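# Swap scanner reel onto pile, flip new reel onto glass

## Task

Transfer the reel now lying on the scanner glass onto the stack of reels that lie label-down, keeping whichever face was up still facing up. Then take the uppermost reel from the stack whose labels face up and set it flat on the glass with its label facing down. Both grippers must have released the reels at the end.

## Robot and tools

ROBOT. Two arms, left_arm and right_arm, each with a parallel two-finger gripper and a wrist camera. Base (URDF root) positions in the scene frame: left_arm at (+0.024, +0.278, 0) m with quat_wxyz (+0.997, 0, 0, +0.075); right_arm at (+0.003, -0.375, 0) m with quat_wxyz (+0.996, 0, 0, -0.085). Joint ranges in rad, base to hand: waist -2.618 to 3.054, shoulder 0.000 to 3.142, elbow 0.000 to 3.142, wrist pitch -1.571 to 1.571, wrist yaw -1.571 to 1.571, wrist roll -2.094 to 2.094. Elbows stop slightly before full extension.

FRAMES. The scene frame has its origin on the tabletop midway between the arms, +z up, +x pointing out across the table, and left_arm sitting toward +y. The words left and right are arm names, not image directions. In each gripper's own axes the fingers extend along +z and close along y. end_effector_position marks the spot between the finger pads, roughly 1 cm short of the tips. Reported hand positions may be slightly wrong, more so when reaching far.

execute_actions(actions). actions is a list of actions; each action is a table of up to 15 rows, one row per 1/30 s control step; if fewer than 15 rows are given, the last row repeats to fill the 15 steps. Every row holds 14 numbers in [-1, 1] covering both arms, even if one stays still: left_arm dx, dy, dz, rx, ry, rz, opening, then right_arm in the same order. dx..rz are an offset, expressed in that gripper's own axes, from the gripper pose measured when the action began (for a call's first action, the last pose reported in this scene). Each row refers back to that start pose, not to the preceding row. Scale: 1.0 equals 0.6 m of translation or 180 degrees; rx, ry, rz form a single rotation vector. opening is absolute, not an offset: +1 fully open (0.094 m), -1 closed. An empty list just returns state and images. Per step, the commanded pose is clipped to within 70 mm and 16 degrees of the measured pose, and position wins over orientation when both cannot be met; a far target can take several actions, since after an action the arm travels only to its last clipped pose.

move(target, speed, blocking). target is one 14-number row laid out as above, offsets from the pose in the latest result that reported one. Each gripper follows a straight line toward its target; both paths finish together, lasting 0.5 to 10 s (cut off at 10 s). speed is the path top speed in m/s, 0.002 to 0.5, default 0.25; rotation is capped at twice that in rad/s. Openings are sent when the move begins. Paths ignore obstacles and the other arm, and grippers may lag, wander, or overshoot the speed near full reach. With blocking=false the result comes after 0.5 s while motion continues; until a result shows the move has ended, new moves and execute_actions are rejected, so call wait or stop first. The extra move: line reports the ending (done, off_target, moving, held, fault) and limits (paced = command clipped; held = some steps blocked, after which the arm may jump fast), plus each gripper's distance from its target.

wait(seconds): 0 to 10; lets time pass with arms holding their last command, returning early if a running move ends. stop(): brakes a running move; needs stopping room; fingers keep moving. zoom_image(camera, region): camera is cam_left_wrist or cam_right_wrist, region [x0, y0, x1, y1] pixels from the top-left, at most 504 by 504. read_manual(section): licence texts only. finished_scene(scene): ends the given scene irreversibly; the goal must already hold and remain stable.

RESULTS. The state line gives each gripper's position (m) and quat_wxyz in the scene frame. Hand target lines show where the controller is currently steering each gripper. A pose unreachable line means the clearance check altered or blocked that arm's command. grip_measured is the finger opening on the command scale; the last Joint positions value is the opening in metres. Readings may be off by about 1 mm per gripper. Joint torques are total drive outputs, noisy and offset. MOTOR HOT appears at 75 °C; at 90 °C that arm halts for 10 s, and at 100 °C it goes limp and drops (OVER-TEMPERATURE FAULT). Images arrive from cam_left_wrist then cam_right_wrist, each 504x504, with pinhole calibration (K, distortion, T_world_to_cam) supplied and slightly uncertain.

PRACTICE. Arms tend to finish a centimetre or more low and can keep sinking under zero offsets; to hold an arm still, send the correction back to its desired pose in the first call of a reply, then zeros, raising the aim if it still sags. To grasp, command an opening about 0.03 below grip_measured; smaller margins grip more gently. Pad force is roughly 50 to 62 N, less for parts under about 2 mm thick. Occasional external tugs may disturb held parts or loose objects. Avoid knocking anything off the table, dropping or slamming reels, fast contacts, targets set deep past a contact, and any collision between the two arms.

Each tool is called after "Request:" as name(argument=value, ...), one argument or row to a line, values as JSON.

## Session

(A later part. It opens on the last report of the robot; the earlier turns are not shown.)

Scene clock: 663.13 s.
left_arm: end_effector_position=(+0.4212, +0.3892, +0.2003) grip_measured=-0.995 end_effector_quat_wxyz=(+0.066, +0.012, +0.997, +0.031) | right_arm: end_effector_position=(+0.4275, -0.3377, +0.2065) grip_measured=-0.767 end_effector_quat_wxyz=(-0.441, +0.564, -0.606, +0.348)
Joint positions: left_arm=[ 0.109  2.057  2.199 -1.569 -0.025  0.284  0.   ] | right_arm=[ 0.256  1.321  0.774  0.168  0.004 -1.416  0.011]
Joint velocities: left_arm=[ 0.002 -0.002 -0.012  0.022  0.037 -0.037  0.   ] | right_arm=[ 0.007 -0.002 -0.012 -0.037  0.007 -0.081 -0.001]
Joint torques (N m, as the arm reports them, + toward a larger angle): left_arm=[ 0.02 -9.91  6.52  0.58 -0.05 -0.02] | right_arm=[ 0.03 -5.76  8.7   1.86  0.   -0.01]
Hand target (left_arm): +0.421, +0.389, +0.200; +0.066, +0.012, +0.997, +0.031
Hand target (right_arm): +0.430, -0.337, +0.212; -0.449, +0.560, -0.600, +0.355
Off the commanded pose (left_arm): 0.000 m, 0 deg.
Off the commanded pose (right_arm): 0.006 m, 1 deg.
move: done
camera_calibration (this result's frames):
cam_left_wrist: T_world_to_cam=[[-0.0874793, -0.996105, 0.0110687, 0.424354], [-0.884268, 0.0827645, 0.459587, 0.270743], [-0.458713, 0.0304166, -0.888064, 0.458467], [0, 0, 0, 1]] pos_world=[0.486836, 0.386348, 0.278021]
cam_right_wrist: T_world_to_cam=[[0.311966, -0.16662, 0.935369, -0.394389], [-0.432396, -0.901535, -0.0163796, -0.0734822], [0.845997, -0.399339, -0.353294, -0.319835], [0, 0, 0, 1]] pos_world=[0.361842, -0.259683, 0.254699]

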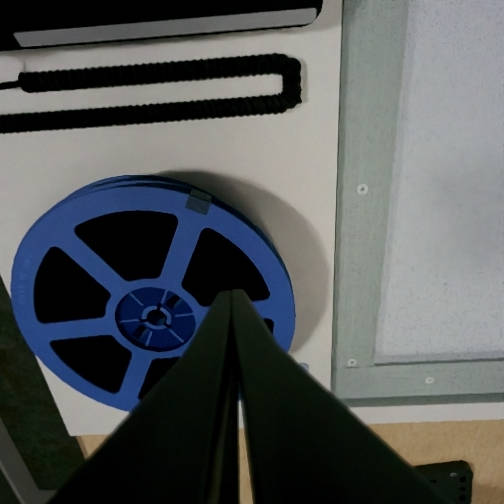

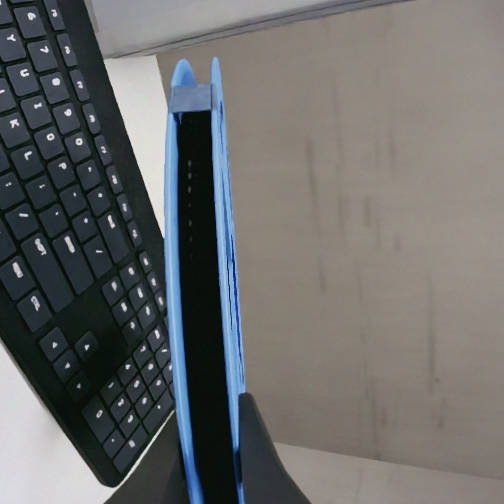

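Request:
move(
  target=[0,0,0,0,0,0,-1,-0.567,0.232,-0.103,0.017,-0.243,-0.127,-0.8],
  speed=0.15,
)

Scene clock: 682.83 s.
left_arm: end_effector_position=(+0.4212, +0.3892, +0.2003) grip_measured=-0.995 end_effector_quat_wxyz=(+0.066, +0.012, +0.997, +0.031) | right_arm: end_effector_position=(+0.3025, -0.0014, +0.1286) grip_measured=-0.767 end_effector_quat_wxyz=(-0.545, +0.764, -0.283, +0.199)
Joint positions: left_arm=[ 0.109  2.057  2.199 -1.569 -0.025  0.284  0.   ] | right_arm=[ 1.077  1.713  0.734  0.646  0.041 -1.552  0.011]
Joint velocities: left_arm=[-0.017 -0.002 -0.007 -0.037  0.007  0.037 -0.001] | right_arm=[ 0.012 -0.002 -0.002  0.037  0.022  0.037  0.   ]
Joint torques (N m, as the arm reports them, + toward a larger angle): left_arm=[ 0.04 -9.91  6.52  0.58 -0.05 -0.03] | right_arm=[ 0.24 -7.99 10.53  2.06 -0.07 -0.01]
Hand target (left_arm): +0.421, +0.389, +0.200; +0.066, +0.012, +0.997, +0.031
Hand target (right_arm): +0.307, +0.010, +0.150; -0.574, +0.745, -0.272, +0.203
Off the commanded pose (left_arm): 0.000 m, 0 deg.
Off the commanded pose (right_arm): 0.026 m, 4 deg.
move: off_target (right_arm)
camera_calibration (this result's frames):
cam_left_wrist: T_world_to_cam=[[-0.0874793, -0.996105, 0.0110687, 0.424354], [-0.884268, 0.0827645, 0.459587, 0.270743], [-0.458713, 0.0304166, -0.888064, 0.458467], [0, 0, 0, 1]] pos_world=[0.486836, 0.386348, 0.278021]
cam_right_wrist: T_world_to_cam=[[0.202644, 0.169842, 0.964411, -0.196702], [0.373144, -0.923935, 0.0843081, -0.0822783], [0.905372, 0.342779, -0.250606, -0.137412], [0, 0, 0, 1]] pos_world=[0.194971, 0.00449056, 0.162202]

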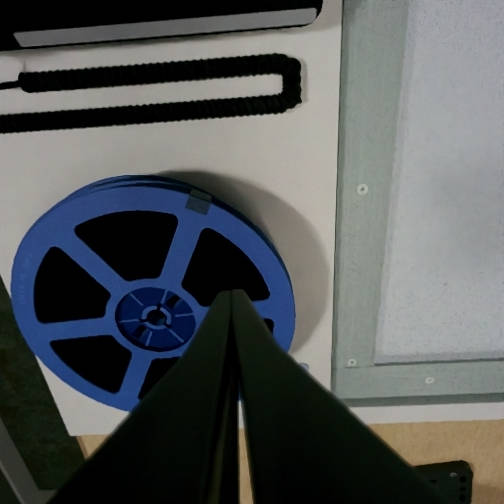

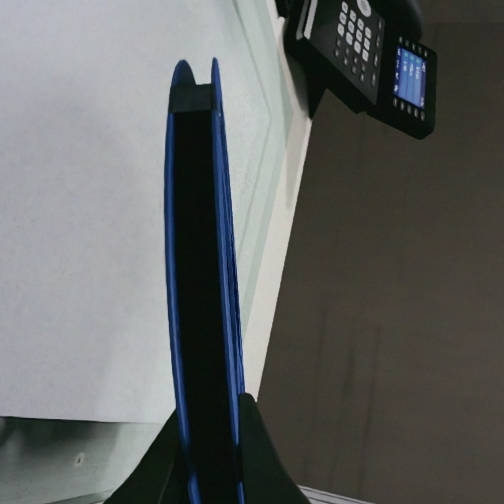

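Request:
move(
  target=[0,0,0,0,0,0,-1,0,0.085,0.055,0.045,0,0,-0.8],
  speed=0.04,
)

Scene clock: 696.43 s.
left_arm: end_effector_position=(+0.4212, +0.3892, +0.2003) grip_measured=-0.995 end_effector_quat_wxyz=(+0.066, +0.012, +0.997, +0.031) | right_arm: end_effector_position=(+0.3136, +0.0128, +0.0789) grip_measured=-0.766 end_effector_quat_wxyz=(-0.603, +0.719, -0.266, +0.220)
Joint positions: left_arm=[ 0.109  2.057  2.199 -1.569 -0.025  0.284  0.   ] | right_arm=[ 1.077  2.065  0.691  1.198  0.041 -1.559  0.011]
Joint velocities: left_arm=[-0.002 -0.012 -0.007  0.022 -0.022 -0.007  0.   ] | right_arm=[ 0.007 -0.007 -0.002  0.007 -0.007  0.095  0.001]
Joint torques (N m, as the arm reports them, + toward a larger angle): left_arm=[ 0.03 -9.91  6.53  0.58 -0.06 -0.03] | right_arm=[-0.04 -8.97  4.04  1.86 -0.01  0.03]
Hand target (left_arm): +0.421, +0.389, +0.200; +0.066, +0.012, +0.997, +0.031
Hand target (right_arm): +0.312, +0.009, +0.069; -0.597, +0.724, -0.268, +0.218
Off the commanded pose (left_arm): 0.000 m, 0 deg.
Off the commanded pose (right_arm): 0.010 m, 1 deg.
move: done
camera_calibration (this result's frames):
cam_left_wrist: T_world_to_cam=[[-0.0874793, -0.996105, 0.0110687, 0.424354], [-0.884268, 0.0827645, 0.459587, 0.270743], [-0.458713, 0.0304166, -0.888064, 0.458467], [0, 0, 0, 1]] pos_world=[0.486836, 0.386348, 0.278021]
cam_right_wrist: T_world_to_cam=[[0.102669, 0.0522727, 0.993341, -0.122832], [0.369821, -0.929042, 0.0106655, -0.0621924], [0.923413, 0.366264, -0.114715, -0.181445], [0, 0, 0, 1]] pos_world=[0.203159, 0.015098, 0.101863]

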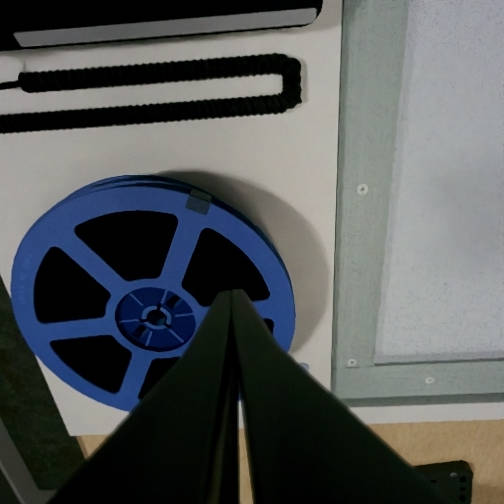

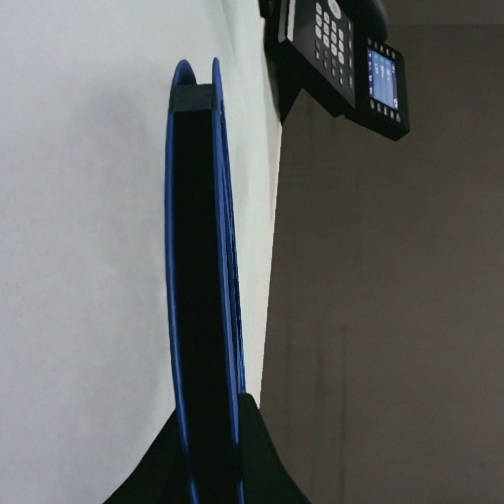

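Request:
move(
  target=[0,0,0,0,0,0,-1,0,0.035,0.006,0,0,0,-0.8],
  speed=0.03,
)

Request:
move(
  target=[0,0,0,0,0,0,-1,0,0,0,0,0,0,-0.5],
)

Request:
move(
  target=[0,0,0,0,0,0,-1,0,-0.012,-0.08,0,0,0,-0.5],
  speed=0.04,
)

Request:
move(
  target=[0,0,0,0,0,0,-1,0,-0.2,-0.05,0,0,0,-0.5],
  speed=0.2,
)

Scene clock: 706.30 s.
left_arm: end_effector_position=(+0.4212, +0.3892, +0.2003) grip_measured=-0.995 end_effector_quat_wxyz=(+0.066, +0.012, +0.997, +0.031) | right_arm: end_effector_position=(+0.3145, +0.0141, +0.0767) grip_measured=-0.766 end_effector_quat_wxyz=(-0.620, +0.705, -0.261, +0.226)
Joint positions: left_arm=[ 0.109  2.057  2.199 -1.569 -0.025  0.284  0.   ] | right_arm=[ 1.077  2.123  0.691  1.301  0.041 -1.56   0.011]
Joint velocities: left_arm=[-0.002  0.002 -0.012  0.007 -0.022  0.022 -0.   ] | right_arm=[ 0.002  0.002 -0.007  0.007  0.022 -0.051  0.   ]
Joint torques (N m, as the arm reports them, + toward a larger angle): left_arm=[ 0.01 -9.89  6.54  0.59 -0.05 -0.03] | right_arm=[ 0.04 -7.82  4.82  1.62  0.    0.02]
Hand target (left_arm): +0.421, +0.389, +0.200; +0.066, +0.012, +0.997, +0.031
Hand target (right_arm): +0.313, +0.012, +0.058; -0.603, +0.719, -0.266, +0.220
Off the commanded pose (left_arm): 0.000 m, 0 deg.
Off the commanded pose (right_arm): 0.019 m, 3 deg.
move: off_target (right_arm)
camera_calibration (this result's frames):
cam_left_wrist: T_world_to_cam=[[-0.0874793, -0.996105, 0.0110687, 0.424354], [-0.884268, 0.0827645, 0.459587, 0.270743], [-0.458713, 0.0304166, -0.888064, 0.458467], [0, 0, 0, 1]] pos_world=[0.486836, 0.386348, 0.278021]
cam_right_wrist: T_world_to_cam=[[0.0742861, 0.0171518, 0.997089, -0.111663], [0.369943, -0.928982, -0.0115816, -0.0597112], [0.92608, 0.369726, -0.0753557, -0.186947], [0, 0, 0, 1]] pos_world=[0.203512, 0.0155637, 0.0965592]

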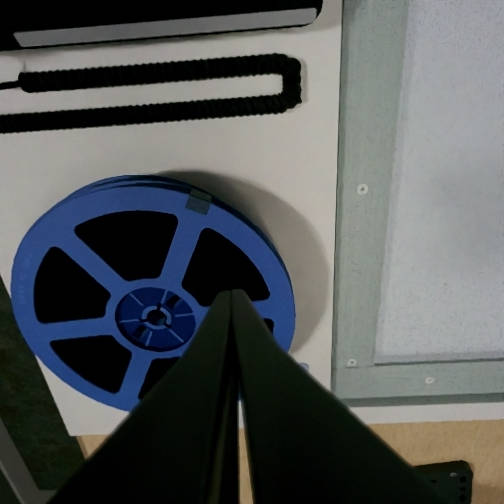

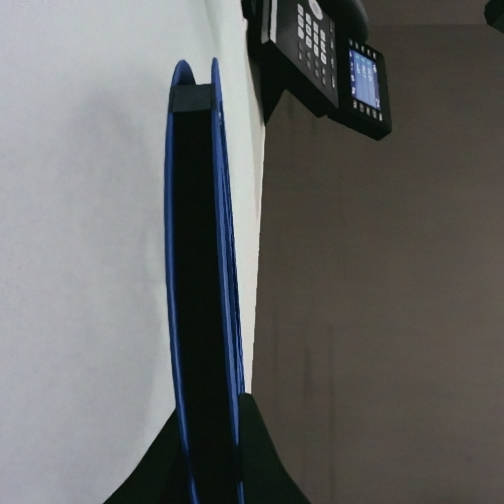

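Scene clock: 706.80 s.
left_arm: end_effector_position=(+0.4212, +0.3892, +0.2003) grip_measured=-0.995 end_effector_quat_wxyz=(+0.066, +0.012, +0.997, +0.031) | right_arm: end_effector_position=(+0.3146, +0.0141, +0.0773) grip_measured=-0.501 end_effector_quat_wxyz=(-0.621, +0.704, -0.261, +0.226)
Joint positions: left_arm=[ 0.109  2.057  2.199 -1.569 -0.025  0.284  0.   ] | right_arm=[ 1.077  2.123  0.691  1.304  0.041 -1.56   0.023]
Joint velocities: left_arm=[-0.012  0.002 -0.002 -0.022  0.022 -0.066  0.   ] | right_arm=[-0.007  0.002 -0.002 -0.007 -0.022 -0.022 -0.001]
Joint torques (N m, as the arm reports them, + toward a larger angle): left_arm=[ 0.02 -9.92  6.54  0.58 -0.05 -0.02] | right_arm=[ -0.01 -10.66   4.97   1.69   0.01   0.02]
Hand target (left_arm): +0.421, +0.389, +0.200; +0.066, +0.012, +0.997, +0.031
Hand target (right_arm): +0.315, +0.014, +0.077; -0.620, +0.705, -0.261, +0.226
Off the commanded pose (left_arm): 0.000 m, 0 deg.
Off the commanded pose (right_arm): 0.001 m, 0 deg.
move: done
camera_calibration (this result's frames):
cam_left_wrist: T_world_to_cam=[[-0.0874793, -0.996105, 0.0110687, 0.424354], [-0.884268, 0.0827645, 0.459587, 0.270743], [-0.458713, 0.0304166, -0.888064, 0.458467], [0, 0, 0, 1]] pos_world=[0.486836, 0.386348, 0.278021]
cam_right_wrist: T_world_to_cam=[[0.0723592, 0.0153008, 0.997261, -0.111705], [0.370012, -0.928942, -0.0125947, -0.059604], [0.926205, 0.36991, -0.0728789, -0.187205], [0, 0, 0, 1]] pos_world=[0.203527, 0.0155894, 0.0970054]

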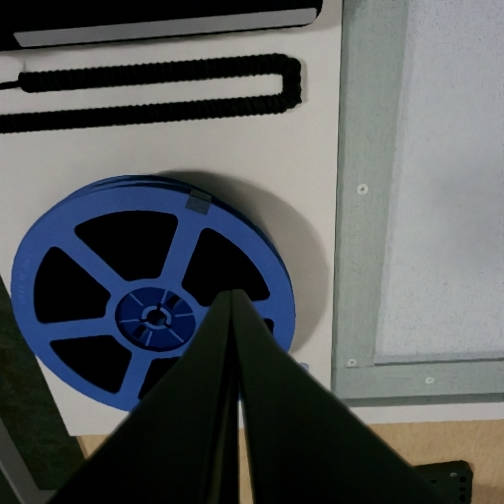

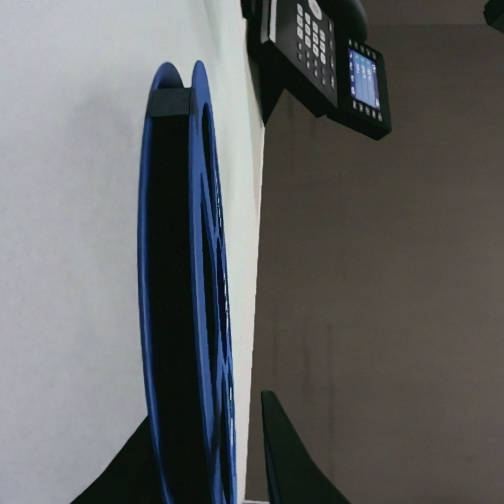

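Scene clock: 708.30 s.
left_arm: end_effector_position=(+0.4212, +0.3892, +0.2003) grip_measured=-0.995 end_effector_quat_wxyz=(+0.066, +0.012, +0.997, +0.031) | right_arm: end_effector_position=(+0.2880, -0.0200, +0.0772) grip_measured=-0.501 end_effector_quat_wxyz=(-0.607, +0.715, -0.264, +0.222)
Joint positions: left_arm=[ 0.109  2.057  2.199 -1.569 -0.025  0.284  0.   ] | right_arm=[ 1.077  2.008  0.511  1.332  0.041 -1.56   0.023]
Joint velocities: left_arm=[ 0.007 -0.002 -0.017 -0.007  0.007  0.037 -0.   ] | right_arm=[-0.012 -0.007  0.002  0.022 -0.007  0.022 -0.001]
Joint torques (N m, as the arm reports them, + toward a larger angle): left_arm=[ 0.02 -9.9   6.53  0.58 -0.05 -0.02] | right_arm=[  0.48 -11.84   2.93   1.89   0.06   0.03]
Hand target (left_arm): +0.421, +0.389, +0.200; +0.066, +0.012, +0.997, +0.031
Hand target (right_arm): +0.285, -0.021, +0.090; -0.621, +0.704, -0.261, +0.226
Off the commanded pose (left_arm): 0.000 m, 0 deg.
Off the commanded pose (right_arm): 0.014 m, 2 deg.
move: off_target (right_arm)
camera_calibration (this result's frames):
cam_left_wrist: T_world_to_cam=[[-0.0874793, -0.996105, 0.0110687, 0.424354], [-0.884268, 0.0827645, 0.459587, 0.270743], [-0.458713, 0.0304166, -0.888064, 0.458467], [0, 0, 0, 1]] pos_world=[0.486836, 0.386348, 0.278021]
cam_right_wrist: T_world_to_cam=[[0.0942838, 0.0440009, 0.994573, -0.114664], [0.369991, -0.929016, 0.00602611, -0.0828728], [0.924239, 0.367415, -0.103871, -0.14702], [0, 0, 0, 1]] pos_world=[0.177355, -0.0179274, 0.0992701]

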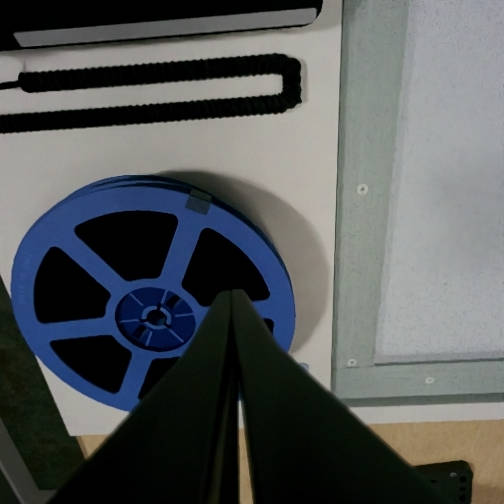

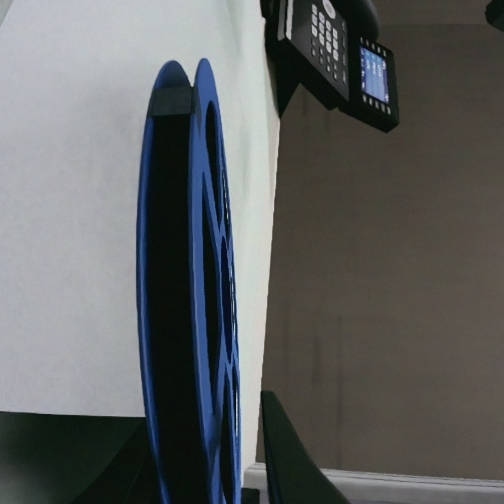

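Scene clock: 709.70 s.
left_arm: end_effector_position=(+0.4212, +0.3892, +0.2003) grip_measured=-0.995 end_effector_quat_wxyz=(+0.066, +0.012, +0.997, +0.031) | right_arm: end_effector_position=(+0.2805, -0.0295, +0.1890) grip_measured=-0.501 end_effector_quat_wxyz=(-0.601, +0.721, -0.266, +0.220)
Joint positions: left_arm=[ 0.109  2.057  2.199 -1.569 -0.025  0.284  0.   ] | right_arm=[ 1.077  1.471  0.607  0.683  0.041 -1.562  0.023]
Joint velocities: left_arm=[-0.002 -0.012 -0.012 -0.066 -0.007  0.007  0.   ] | right_arm=[ 0.002  0.002 -0.012  0.022  0.022  0.037 -0.   ]
Joint torques (N m, as the arm reports them, + toward a larger angle): left_arm=[ 0.03 -9.89  6.54  0.58 -0.05 -0.02] | right_arm=[ 0.16 -8.05 10.06  1.54  0.02  0.03]
Hand target (left_arm): +0.421, +0.389, +0.200; +0.066, +0.012, +0.997, +0.031
Hand target (right_arm): +0.281, -0.027, +0.201; -0.608, +0.715, -0.264, +0.222
Off the commanded pose (left_arm): 0.000 m, 0 deg.
Off the commanded pose (right_arm): 0.012 m, 1 deg.
move: off_target (right_arm)
camera_calibration (this result's frames):
cam_left_wrist: T_world_to_cam=[[-0.0874793, -0.996105, 0.0110687, 0.424354], [-0.884268, 0.0827645, 0.459587, 0.270743], [-0.458713, 0.0304166, -0.888064, 0.458467], [0, 0, 0, 1]] pos_world=[0.486836, 0.386348, 0.278021]
cam_right_wrist: T_world_to_cam=[[0.10363, 0.0584409, 0.992898, -0.226653], [0.370339, -0.928759, 0.0160131, -0.0916325], [0.923098, 0.366049, -0.11789, -0.122084], [0, 0, 0, 1]] pos_world=[0.170118, -0.0271701, 0.212118]

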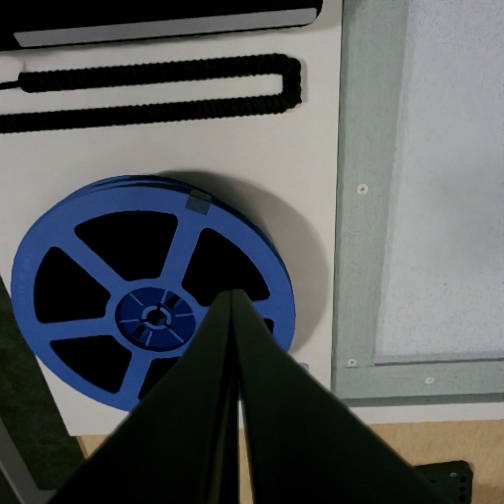

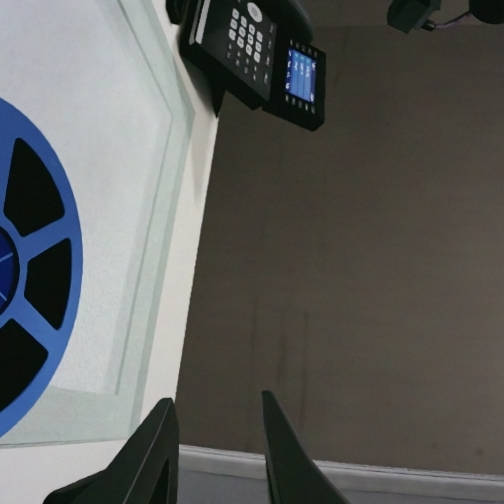

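Request:
move(
  target=[0,-0.4,-0.03,0,0,0,-1,0.4,0,-0.1,0,0,0,-0.5],
  speed=0.2,
)

Scene clock: 718.67 s.
left_arm: end_effector_position=(+0.4089, +0.1462, +0.1907) grip_measured=-0.995 end_effector_quat_wxyz=(+0.065, +0.021, +0.997, +0.025) | right_arm: end_effector_position=(+0.4229, -0.2321, +0.2023) grip_measured=-0.501 end_effector_quat_wxyz=(-0.598, +0.720, -0.262, +0.236)
Joint positions: left_arm=[-0.523  2.058  2.162 -1.569 -0.091 -0.325  0.   ] | right_arm=[ 0.203  1.572  0.782  0.54  -0.795 -1.779  0.023]
Joint velocities: left_arm=[ 0.002  0.017 -0.007 -0.051  0.022  0.007 -0.001] | right_arm=[ 0.007  0.002 -0.007 -0.022 -0.022 -0.037 -0.001]
Joint torques (N m, as the arm reports them, + toward a larger angle): left_arm=[ 0.35 -9.79  9.55  0.34 -0.21 -0.13] | right_arm=[ 0.02 -6.22 10.27  1.26 -0.22  0.04]
Hand target (left_arm): +0.411, +0.150, +0.198; +0.073, +0.012, +0.997, +0.030
Hand target (right_arm): +0.426, -0.230, +0.201; -0.598, +0.723, -0.263, +0.224
Off the commanded pose (left_arm): 0.013 m, 1 deg.
Off the commanded pose (right_arm): 0.004 m, 2 deg.
joint sent to its limit (left arm) — the command would take joint 4 (wrist pitch) past its lower limit, so that joint was sent only as far as its limit.
move: off_target (left_arm)
camera_calibration (this result's frames):
cam_left_wrist: T_world_to_cam=[[-0.107544, -0.993937, 0.0228745, 0.187008], [-0.881261, 0.105953, 0.4606, 0.279584], [-0.460232, 0.0293764, -0.887313, 0.452347], [0, 0, 0, 1]] pos_world=[0.474682, 0.142964, 0.268319]
cam_right_wrist: T_world_to_cam=[[0.0789406, 0.0703197, 0.994396, -0.229876], [0.354264, -0.934375, 0.0379519, -0.331657], [0.931808, 0.349283, -0.0986718, -0.189222], [0, 0, 0, 1]] pos_world=[0.311959, -0.227635, 0.222504]

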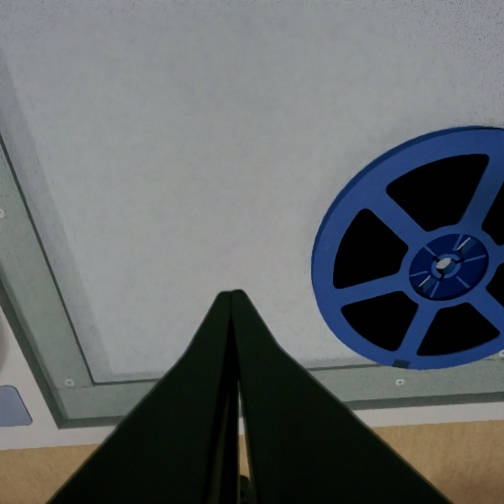

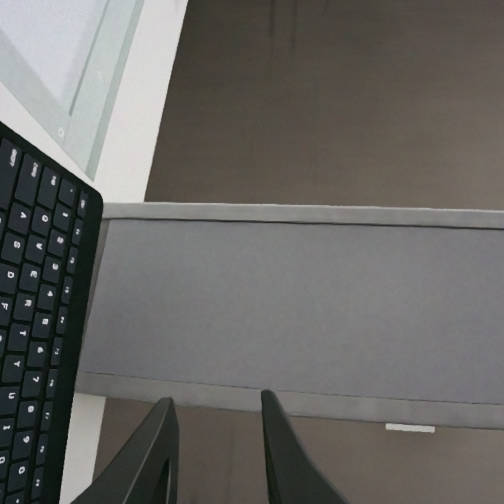

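Request:
move(
  target=[0.287,-0.352,0.08,0,0,0,-1,0.3,0,-0.2,0,0,0,-0.5],
  speed=0.2,
)

Scene clock: 731.03 s.
left_arm: end_effector_position=(+0.2287, -0.0470, +0.0990) grip_measured=-0.995 end_effector_quat_wxyz=(+0.046, +0.030, +0.998, +0.040) | right_arm: end_effector_position=(+0.4787, -0.4397, +0.2275) grip_measured=-0.501 end_effector_quat_wxyz=(-0.600, +0.707, -0.269, +0.261)
Joint positions: left_arm=[-1.217  2.031  1.755 -1.317 -0.12  -1.007  0.   ] | right_arm=[-0.33   1.883  1.305  0.086 -1.263 -2.089  0.023]
Joint velocities: left_arm=[-0.007 -0.002  0.022  0.007  0.007 -0.051 -0.001] | right_arm=[ 0.012  0.012  0.012  0.051 -0.125 -0.007 -0.   ]
Joint torques (N m, as the arm reports them, + toward a larger angle): left_arm=[  0.27 -10.32   8.3    0.37  -0.27  -0.12] | right_arm=[  0.14 -10.13  10.57   0.94  -0.41   0.01]
Hand target (left_arm): +0.236, -0.050, +0.105; +0.062, +0.021, +0.997, +0.031
Hand target (right_arm): +0.480, -0.439, +0.228; -0.607, +0.705, -0.270, +0.248
Off the commanded pose (left_arm): 0.015 m, 3 deg.
Off the commanded pose (right_arm): 0.001 m, 3 deg.
joint sent to its limit (right arm) — the command would take joint 6 (wrist roll) past its lower limit, so that joint was sent only as far as its limit.
move: off_target (left_arm, right_arm)
camera_calibration (this result's frames):
cam_left_wrist: T_world_to_cam=[[-0.12243, -0.992465, -0.00483293, -0.01616], [-0.861699, 0.10388, 0.496673, 0.17532], [-0.492429, 0.0649723, -0.867924, 0.300867], [0, 0, 0, 1]] pos_world=[0.29725, -0.0537985, 0.173975]
cam_right_wrist: T_world_to_cam=[[0.0475004, 0.057596, 0.997209, -0.23592], [0.311244, -0.949487, 0.0400141, -0.532887], [0.949142, 0.308475, -0.0630275, -0.200624], [0, 0, 0, 1]] pos_world=[0.367485, -0.430493, 0.24394]

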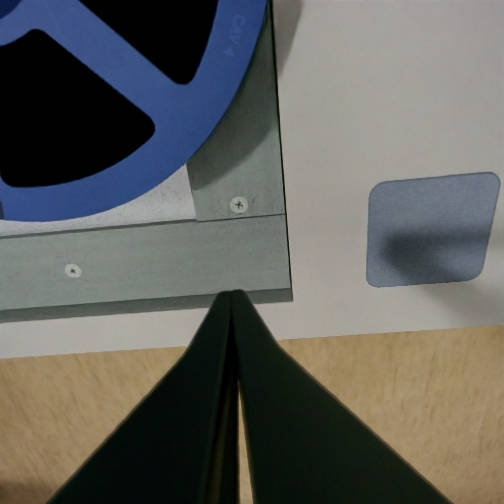

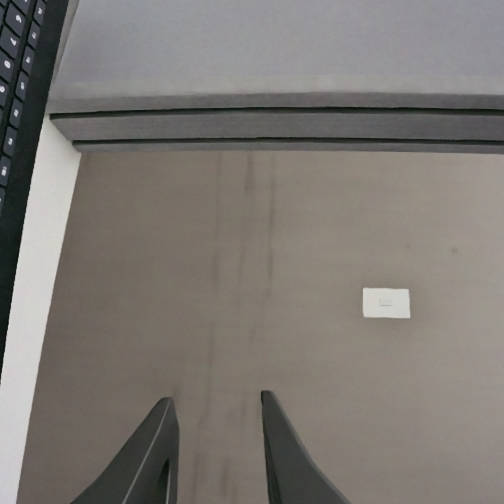

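Request:
move(
  target=[-0.077,-0.06,0.005,0,0,0,-1,0,0,0,0,0,0,-0.5],
  speed=0.1,
)

Request:
move(
  target=[0,0,0.08,0,0,0,-1,0,0,0,0,0,0,-0.5],
  speed=0.08,
)

Scene clock: 741.00 s.
left_arm: end_effector_position=(+0.2691, -0.0863, +0.0917) grip_measured=-0.995 end_effector_quat_wxyz=(+0.045, +0.029, +0.998, +0.041) | right_arm: end_effector_position=(+0.4788, -0.4397, +0.2281) grip_measured=-0.501 end_effector_quat_wxyz=(-0.600, +0.707, -0.267, +0.262)
Joint positions: left_arm=[-1.18   2.285  2.127 -1.434 -0.12  -0.971  0.   ] | right_arm=[-0.33   1.883  1.305  0.09  -1.264 -2.089  0.023]
Joint velocities: left_arm=[-0.012 -0.007  0.017 -0.007  0.037 -0.051 -0.   ] | right_arm=[ 0.007  0.017  0.002  0.007  0.081 -0.066  0.   ]
Joint torques (N m, as the arm reports them, + toward a larger angle): left_arm=[  0.54 -11.69   9.57   0.05  -0.11   0.07] | right_arm=[  0.06 -11.5    8.07   1.18  -0.24   0.01]
Hand target (left_arm): +0.272, -0.086, +0.098; +0.046, +0.031, +0.998, +0.039
Hand target (right_arm): +0.479, -0.440, +0.227; -0.600, +0.707, -0.269, +0.261
Off the commanded pose (left_arm): 0.007 m, 0 deg.
Off the commanded pose (right_arm): 0.001 m, 0 deg.
move: done
camera_calibration (this result's frames):
cam_left_wrist: T_world_to_cam=[[-0.120298, -0.992708, -0.00769422, -0.0504914], [-0.860795, 0.100445, 0.498942, 0.217113], [-0.494531, 0.0666448, -0.866601, 0.317597], [0, 0, 0, 1]] pos_world=[0.337878, -0.0930974, 0.166515]
cam_right_wrist: T_world_to_cam=[[0.0431772, 0.0593581, 0.997303, -0.233694], [0.312025, -0.949101, 0.0429804, -0.53382], [0.949092, 0.309328, -0.0595007, -0.201104], [0, 0, 0, 1]] pos_world=[0.367521, -0.43057, 0.244042]

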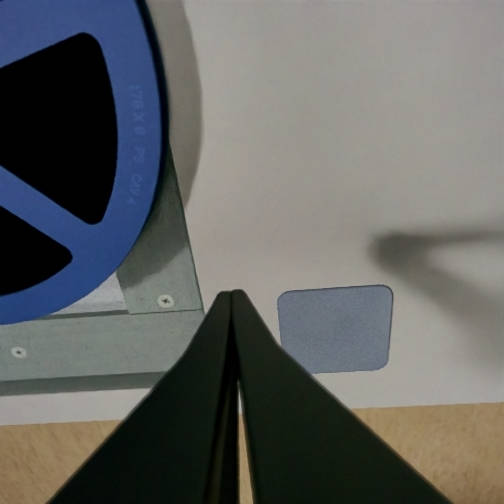

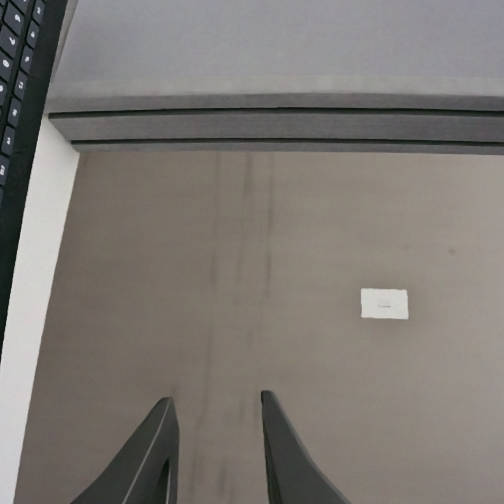

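Scene clock: 742.10 s.
left_arm: end_effector_position=(+0.2714, -0.0841, +0.0474) grip_measured=-0.995 end_effector_quat_wxyz=(+0.044, +0.029, +0.998, +0.042) | right_arm: end_effector_position=(+0.4791, -0.4398, +0.2286) grip_measured=-0.501 end_effector_quat_wxyz=(-0.600, +0.707, -0.266, +0.264)
Joint positions: left_arm=[-1.173  2.285  1.951 -1.259 -0.12  -0.966  0.   ] | right_arm=[-0.33   1.883  1.305  0.095 -1.264 -2.089  0.023]
Joint velocities: left_arm=[-0.012 -0.002  0.007 -0.007  0.022  0.022  0.001] | right_arm=[ 0.002 -0.007 -0.007  0.007 -0.007 -0.095  0.001]
Joint torques (N m, as the arm reports them, + toward a larger angle): left_arm=[  0.61 -11.81   5.56   0.4   -0.11   0.08] | right_arm=[  0.02 -11.53   8.1    1.18  -0.25   0.01]
Hand target (left_arm): +0.275, -0.082, +0.044; +0.045, +0.029, +0.998, +0.042
Hand target (right_arm): +0.479, -0.440, +0.228; -0.600, +0.707, -0.267, +0.262
Off the commanded pose (left_arm): 0.004 m, 0 deg.
Off the commanded pose (right_arm): 0.001 m, 0 deg.
move: done
camera_calibration (this result's frames):
cam_left_wrist: T_world_to_cam=[[-0.118752, -0.992883, -0.0090266, -0.0487941], [-0.860438, 0.0983658, 0.49997, 0.240581], [-0.495524, 0.0671393, -0.865996, 0.280444], [0, 0, 0, 1]] pos_world=[0.340177, -0.0909406, 0.12214]
cam_right_wrist: T_world_to_cam=[[0.03917, 0.0615457, 0.997335, -0.231324], [0.311846, -0.949003, 0.0463155, -0.534669], [0.949325, 0.309201, -0.0563653, -0.20214], [0, 0, 0, 1]] pos_world=[0.367692, -0.430663, 0.244077]

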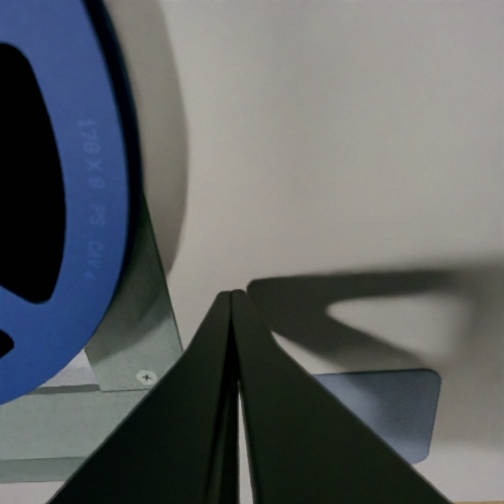

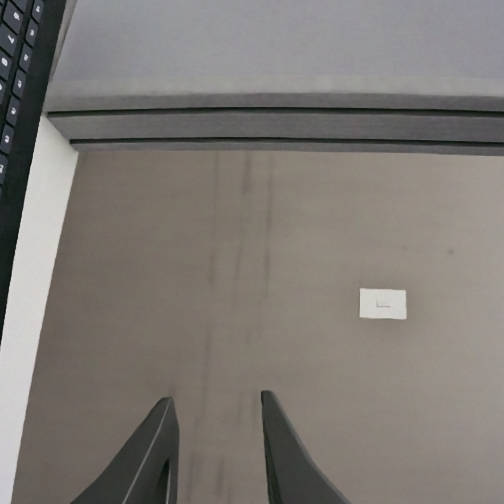

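Push to (.32,.005), keeping z ≈ .048.

Request:
move(
  target=[-0.08,0.15,-0.004,0,0,0,-1,0,0,0,0,0,0,-0.5],
  speed=0.05,
)

Request:
move(
  target=[-0.05,0.05,-0.3,0,0,0,-1,0,0,0,0,0,0,-0.5],
  speed=0.15,
)

Scene clock: 749.93 s.
left_arm: end_effector_position=(+0.3213, +0.0004, +0.0549) grip_measured=-0.995 end_effector_quat_wxyz=(+0.033, +0.026, +0.998, +0.050) | right_arm: end_effector_position=(+0.4793, -0.4400, +0.2292) grip_measured=-0.501 end_effector_quat_wxyz=(-0.600, +0.707, -0.264, +0.266)
Joint positions: left_arm=[-0.955  2.143  1.75  -1.2   -0.118 -0.754  0.   ] | right_arm=[-0.33   1.883  1.305  0.1   -1.264 -2.089  0.023]
Joint velocities: left_arm=[ 0.002  0.002 -0.007 -0.007  0.022 -0.022 -0.001] | right_arm=[ 0.022 -0.007 -0.007  0.022  0.037 -0.037  0.   ]
Joint torques (N m, as the arm reports them, + toward a larger angle): left_arm=[  0.35 -12.98   5.37   0.4   -0.13   0.1 ] | right_arm=[  0.04 -11.47   8.12   1.19  -0.25   0.02]
Hand target (left_arm): +0.324, +0.001, +0.063; +0.045, +0.029, +0.998, +0.040
Hand target (right_arm): +0.479, -0.440, +0.229; -0.600, +0.707, -0.265, +0.264
Off the commanded pose (left_arm): 0.008 m, 2 deg.
Off the commanded pose (right_arm): 0.001 m, 0 deg.
move: done
camera_calibration (this result's frames):
cam_left_wrist: T_world_to_cam=[[-0.112188, -0.993447, -0.0218272, 0.0396911], [-0.850268, 0.0846048, 0.519505, 0.267211], [-0.514255, 0.0768411, -0.854188, 0.31134], [0, 0, 0, 1]] pos_world=[0.391762, -0.00709999, 0.127992]
cam_right_wrist: T_world_to_cam=[[0.0348288, 0.0639157, 0.997347, -0.228749], [0.311636, -0.948889, 0.0499274, -0.535579], [0.949563, 0.309071, -0.0529671, -0.203255], [0, 0, 0, 1]] pos_world=[0.367876, -0.430764, 0.244117]

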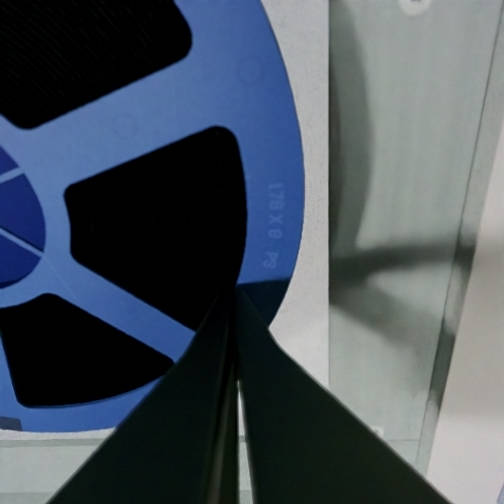

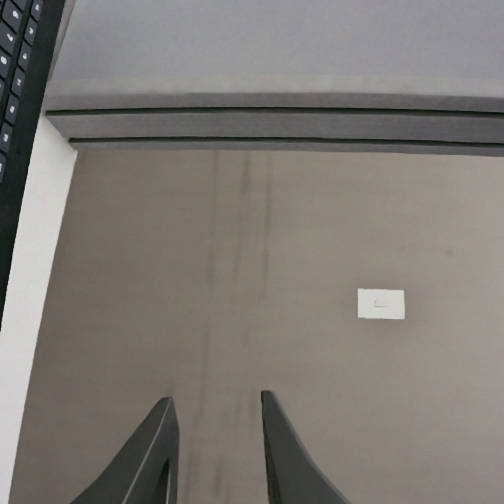

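Scene clock: 751.57 s.
left_arm: end_effector_position=(+0.3349, +0.0049, +0.2288) grip_measured=-0.995 end_effector_quat_wxyz=(+0.122, +0.034, +0.991, -0.032) | right_arm: end_effector_position=(+0.4795, -0.4401, +0.2297) grip_measured=-0.501 end_effector_quat_wxyz=(-0.600, +0.707, -0.262, +0.267)
Joint positions: left_arm=[-0.924  2.012  2.235 -1.568 -0.118 -0.691  0.   ] | right_arm=[-0.33   1.883  1.305  0.105 -1.264 -2.089  0.023]
Joint velocities: left_arm=[ 0.007  0.002  0.007  0.022 -0.007  0.007 -0.001] | right_arm=[-0.017 -0.002 -0.007  0.022  0.037  0.037 -0.   ]
Joint torques (N m, as the arm reports them, + toward a larger angle): left_arm=[  0.61 -10.14   8.71   0.57  -0.18   0.1 ] | right_arm=[  0.01 -11.52   8.07   1.17  -0.24   0.02]
Hand target (left_arm): +0.336, +0.010, +0.238; +0.130, +0.035, +0.990, -0.032
Hand target (right_arm): +0.479, -0.440, +0.229; -0.600, +0.707, -0.264, +0.266
Off the commanded pose (left_arm): 0.013 m, 14 deg.
Off the commanded pose (right_arm): 0.001 m, 0 deg.
joint sent to its limit (left arm) — the command would take joint 4 (wrist pitch) past its lower limit, so that joint was sent only as far as its limit.
move: off_target (left_arm)
camera_calibration (this result's frames):
cam_left_wrist: T_world_to_cam=[[-0.15133, -0.981191, 0.119848, 0.0301174], [-0.921327, 0.183935, 0.342526, 0.251852], [-0.358128, -0.0585842, -0.931833, 0.432694], [0, 0, 0, 1]] pos_world=[0.391555, 0.00857561, 0.313323]
cam_right_wrist: T_world_to_cam=[[0.0308215, 0.0661034, 0.997337, -0.226366], [0.311429, -0.948776, 0.0532604, -0.536411], [0.949769, 0.308958, -0.0498293, -0.204277], [0, 0, 0, 1]] pos_world=[0.368047, -0.430857, 0.244154]

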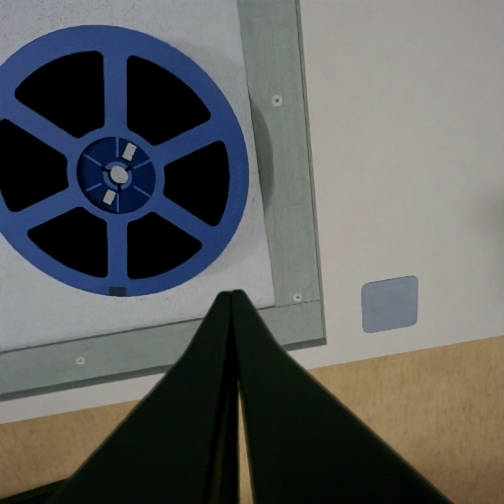

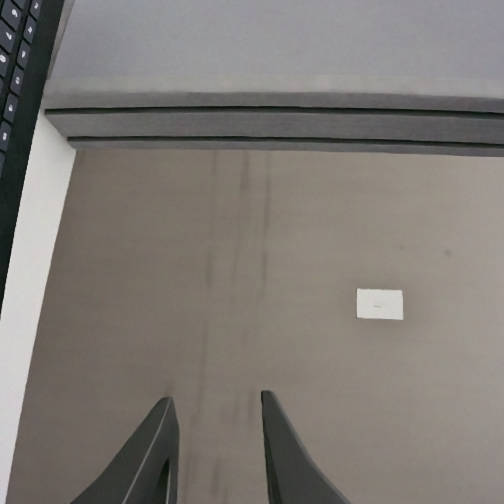

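Request:
finished_scene(
  scene=1,
)

The scene is finished: the task was done.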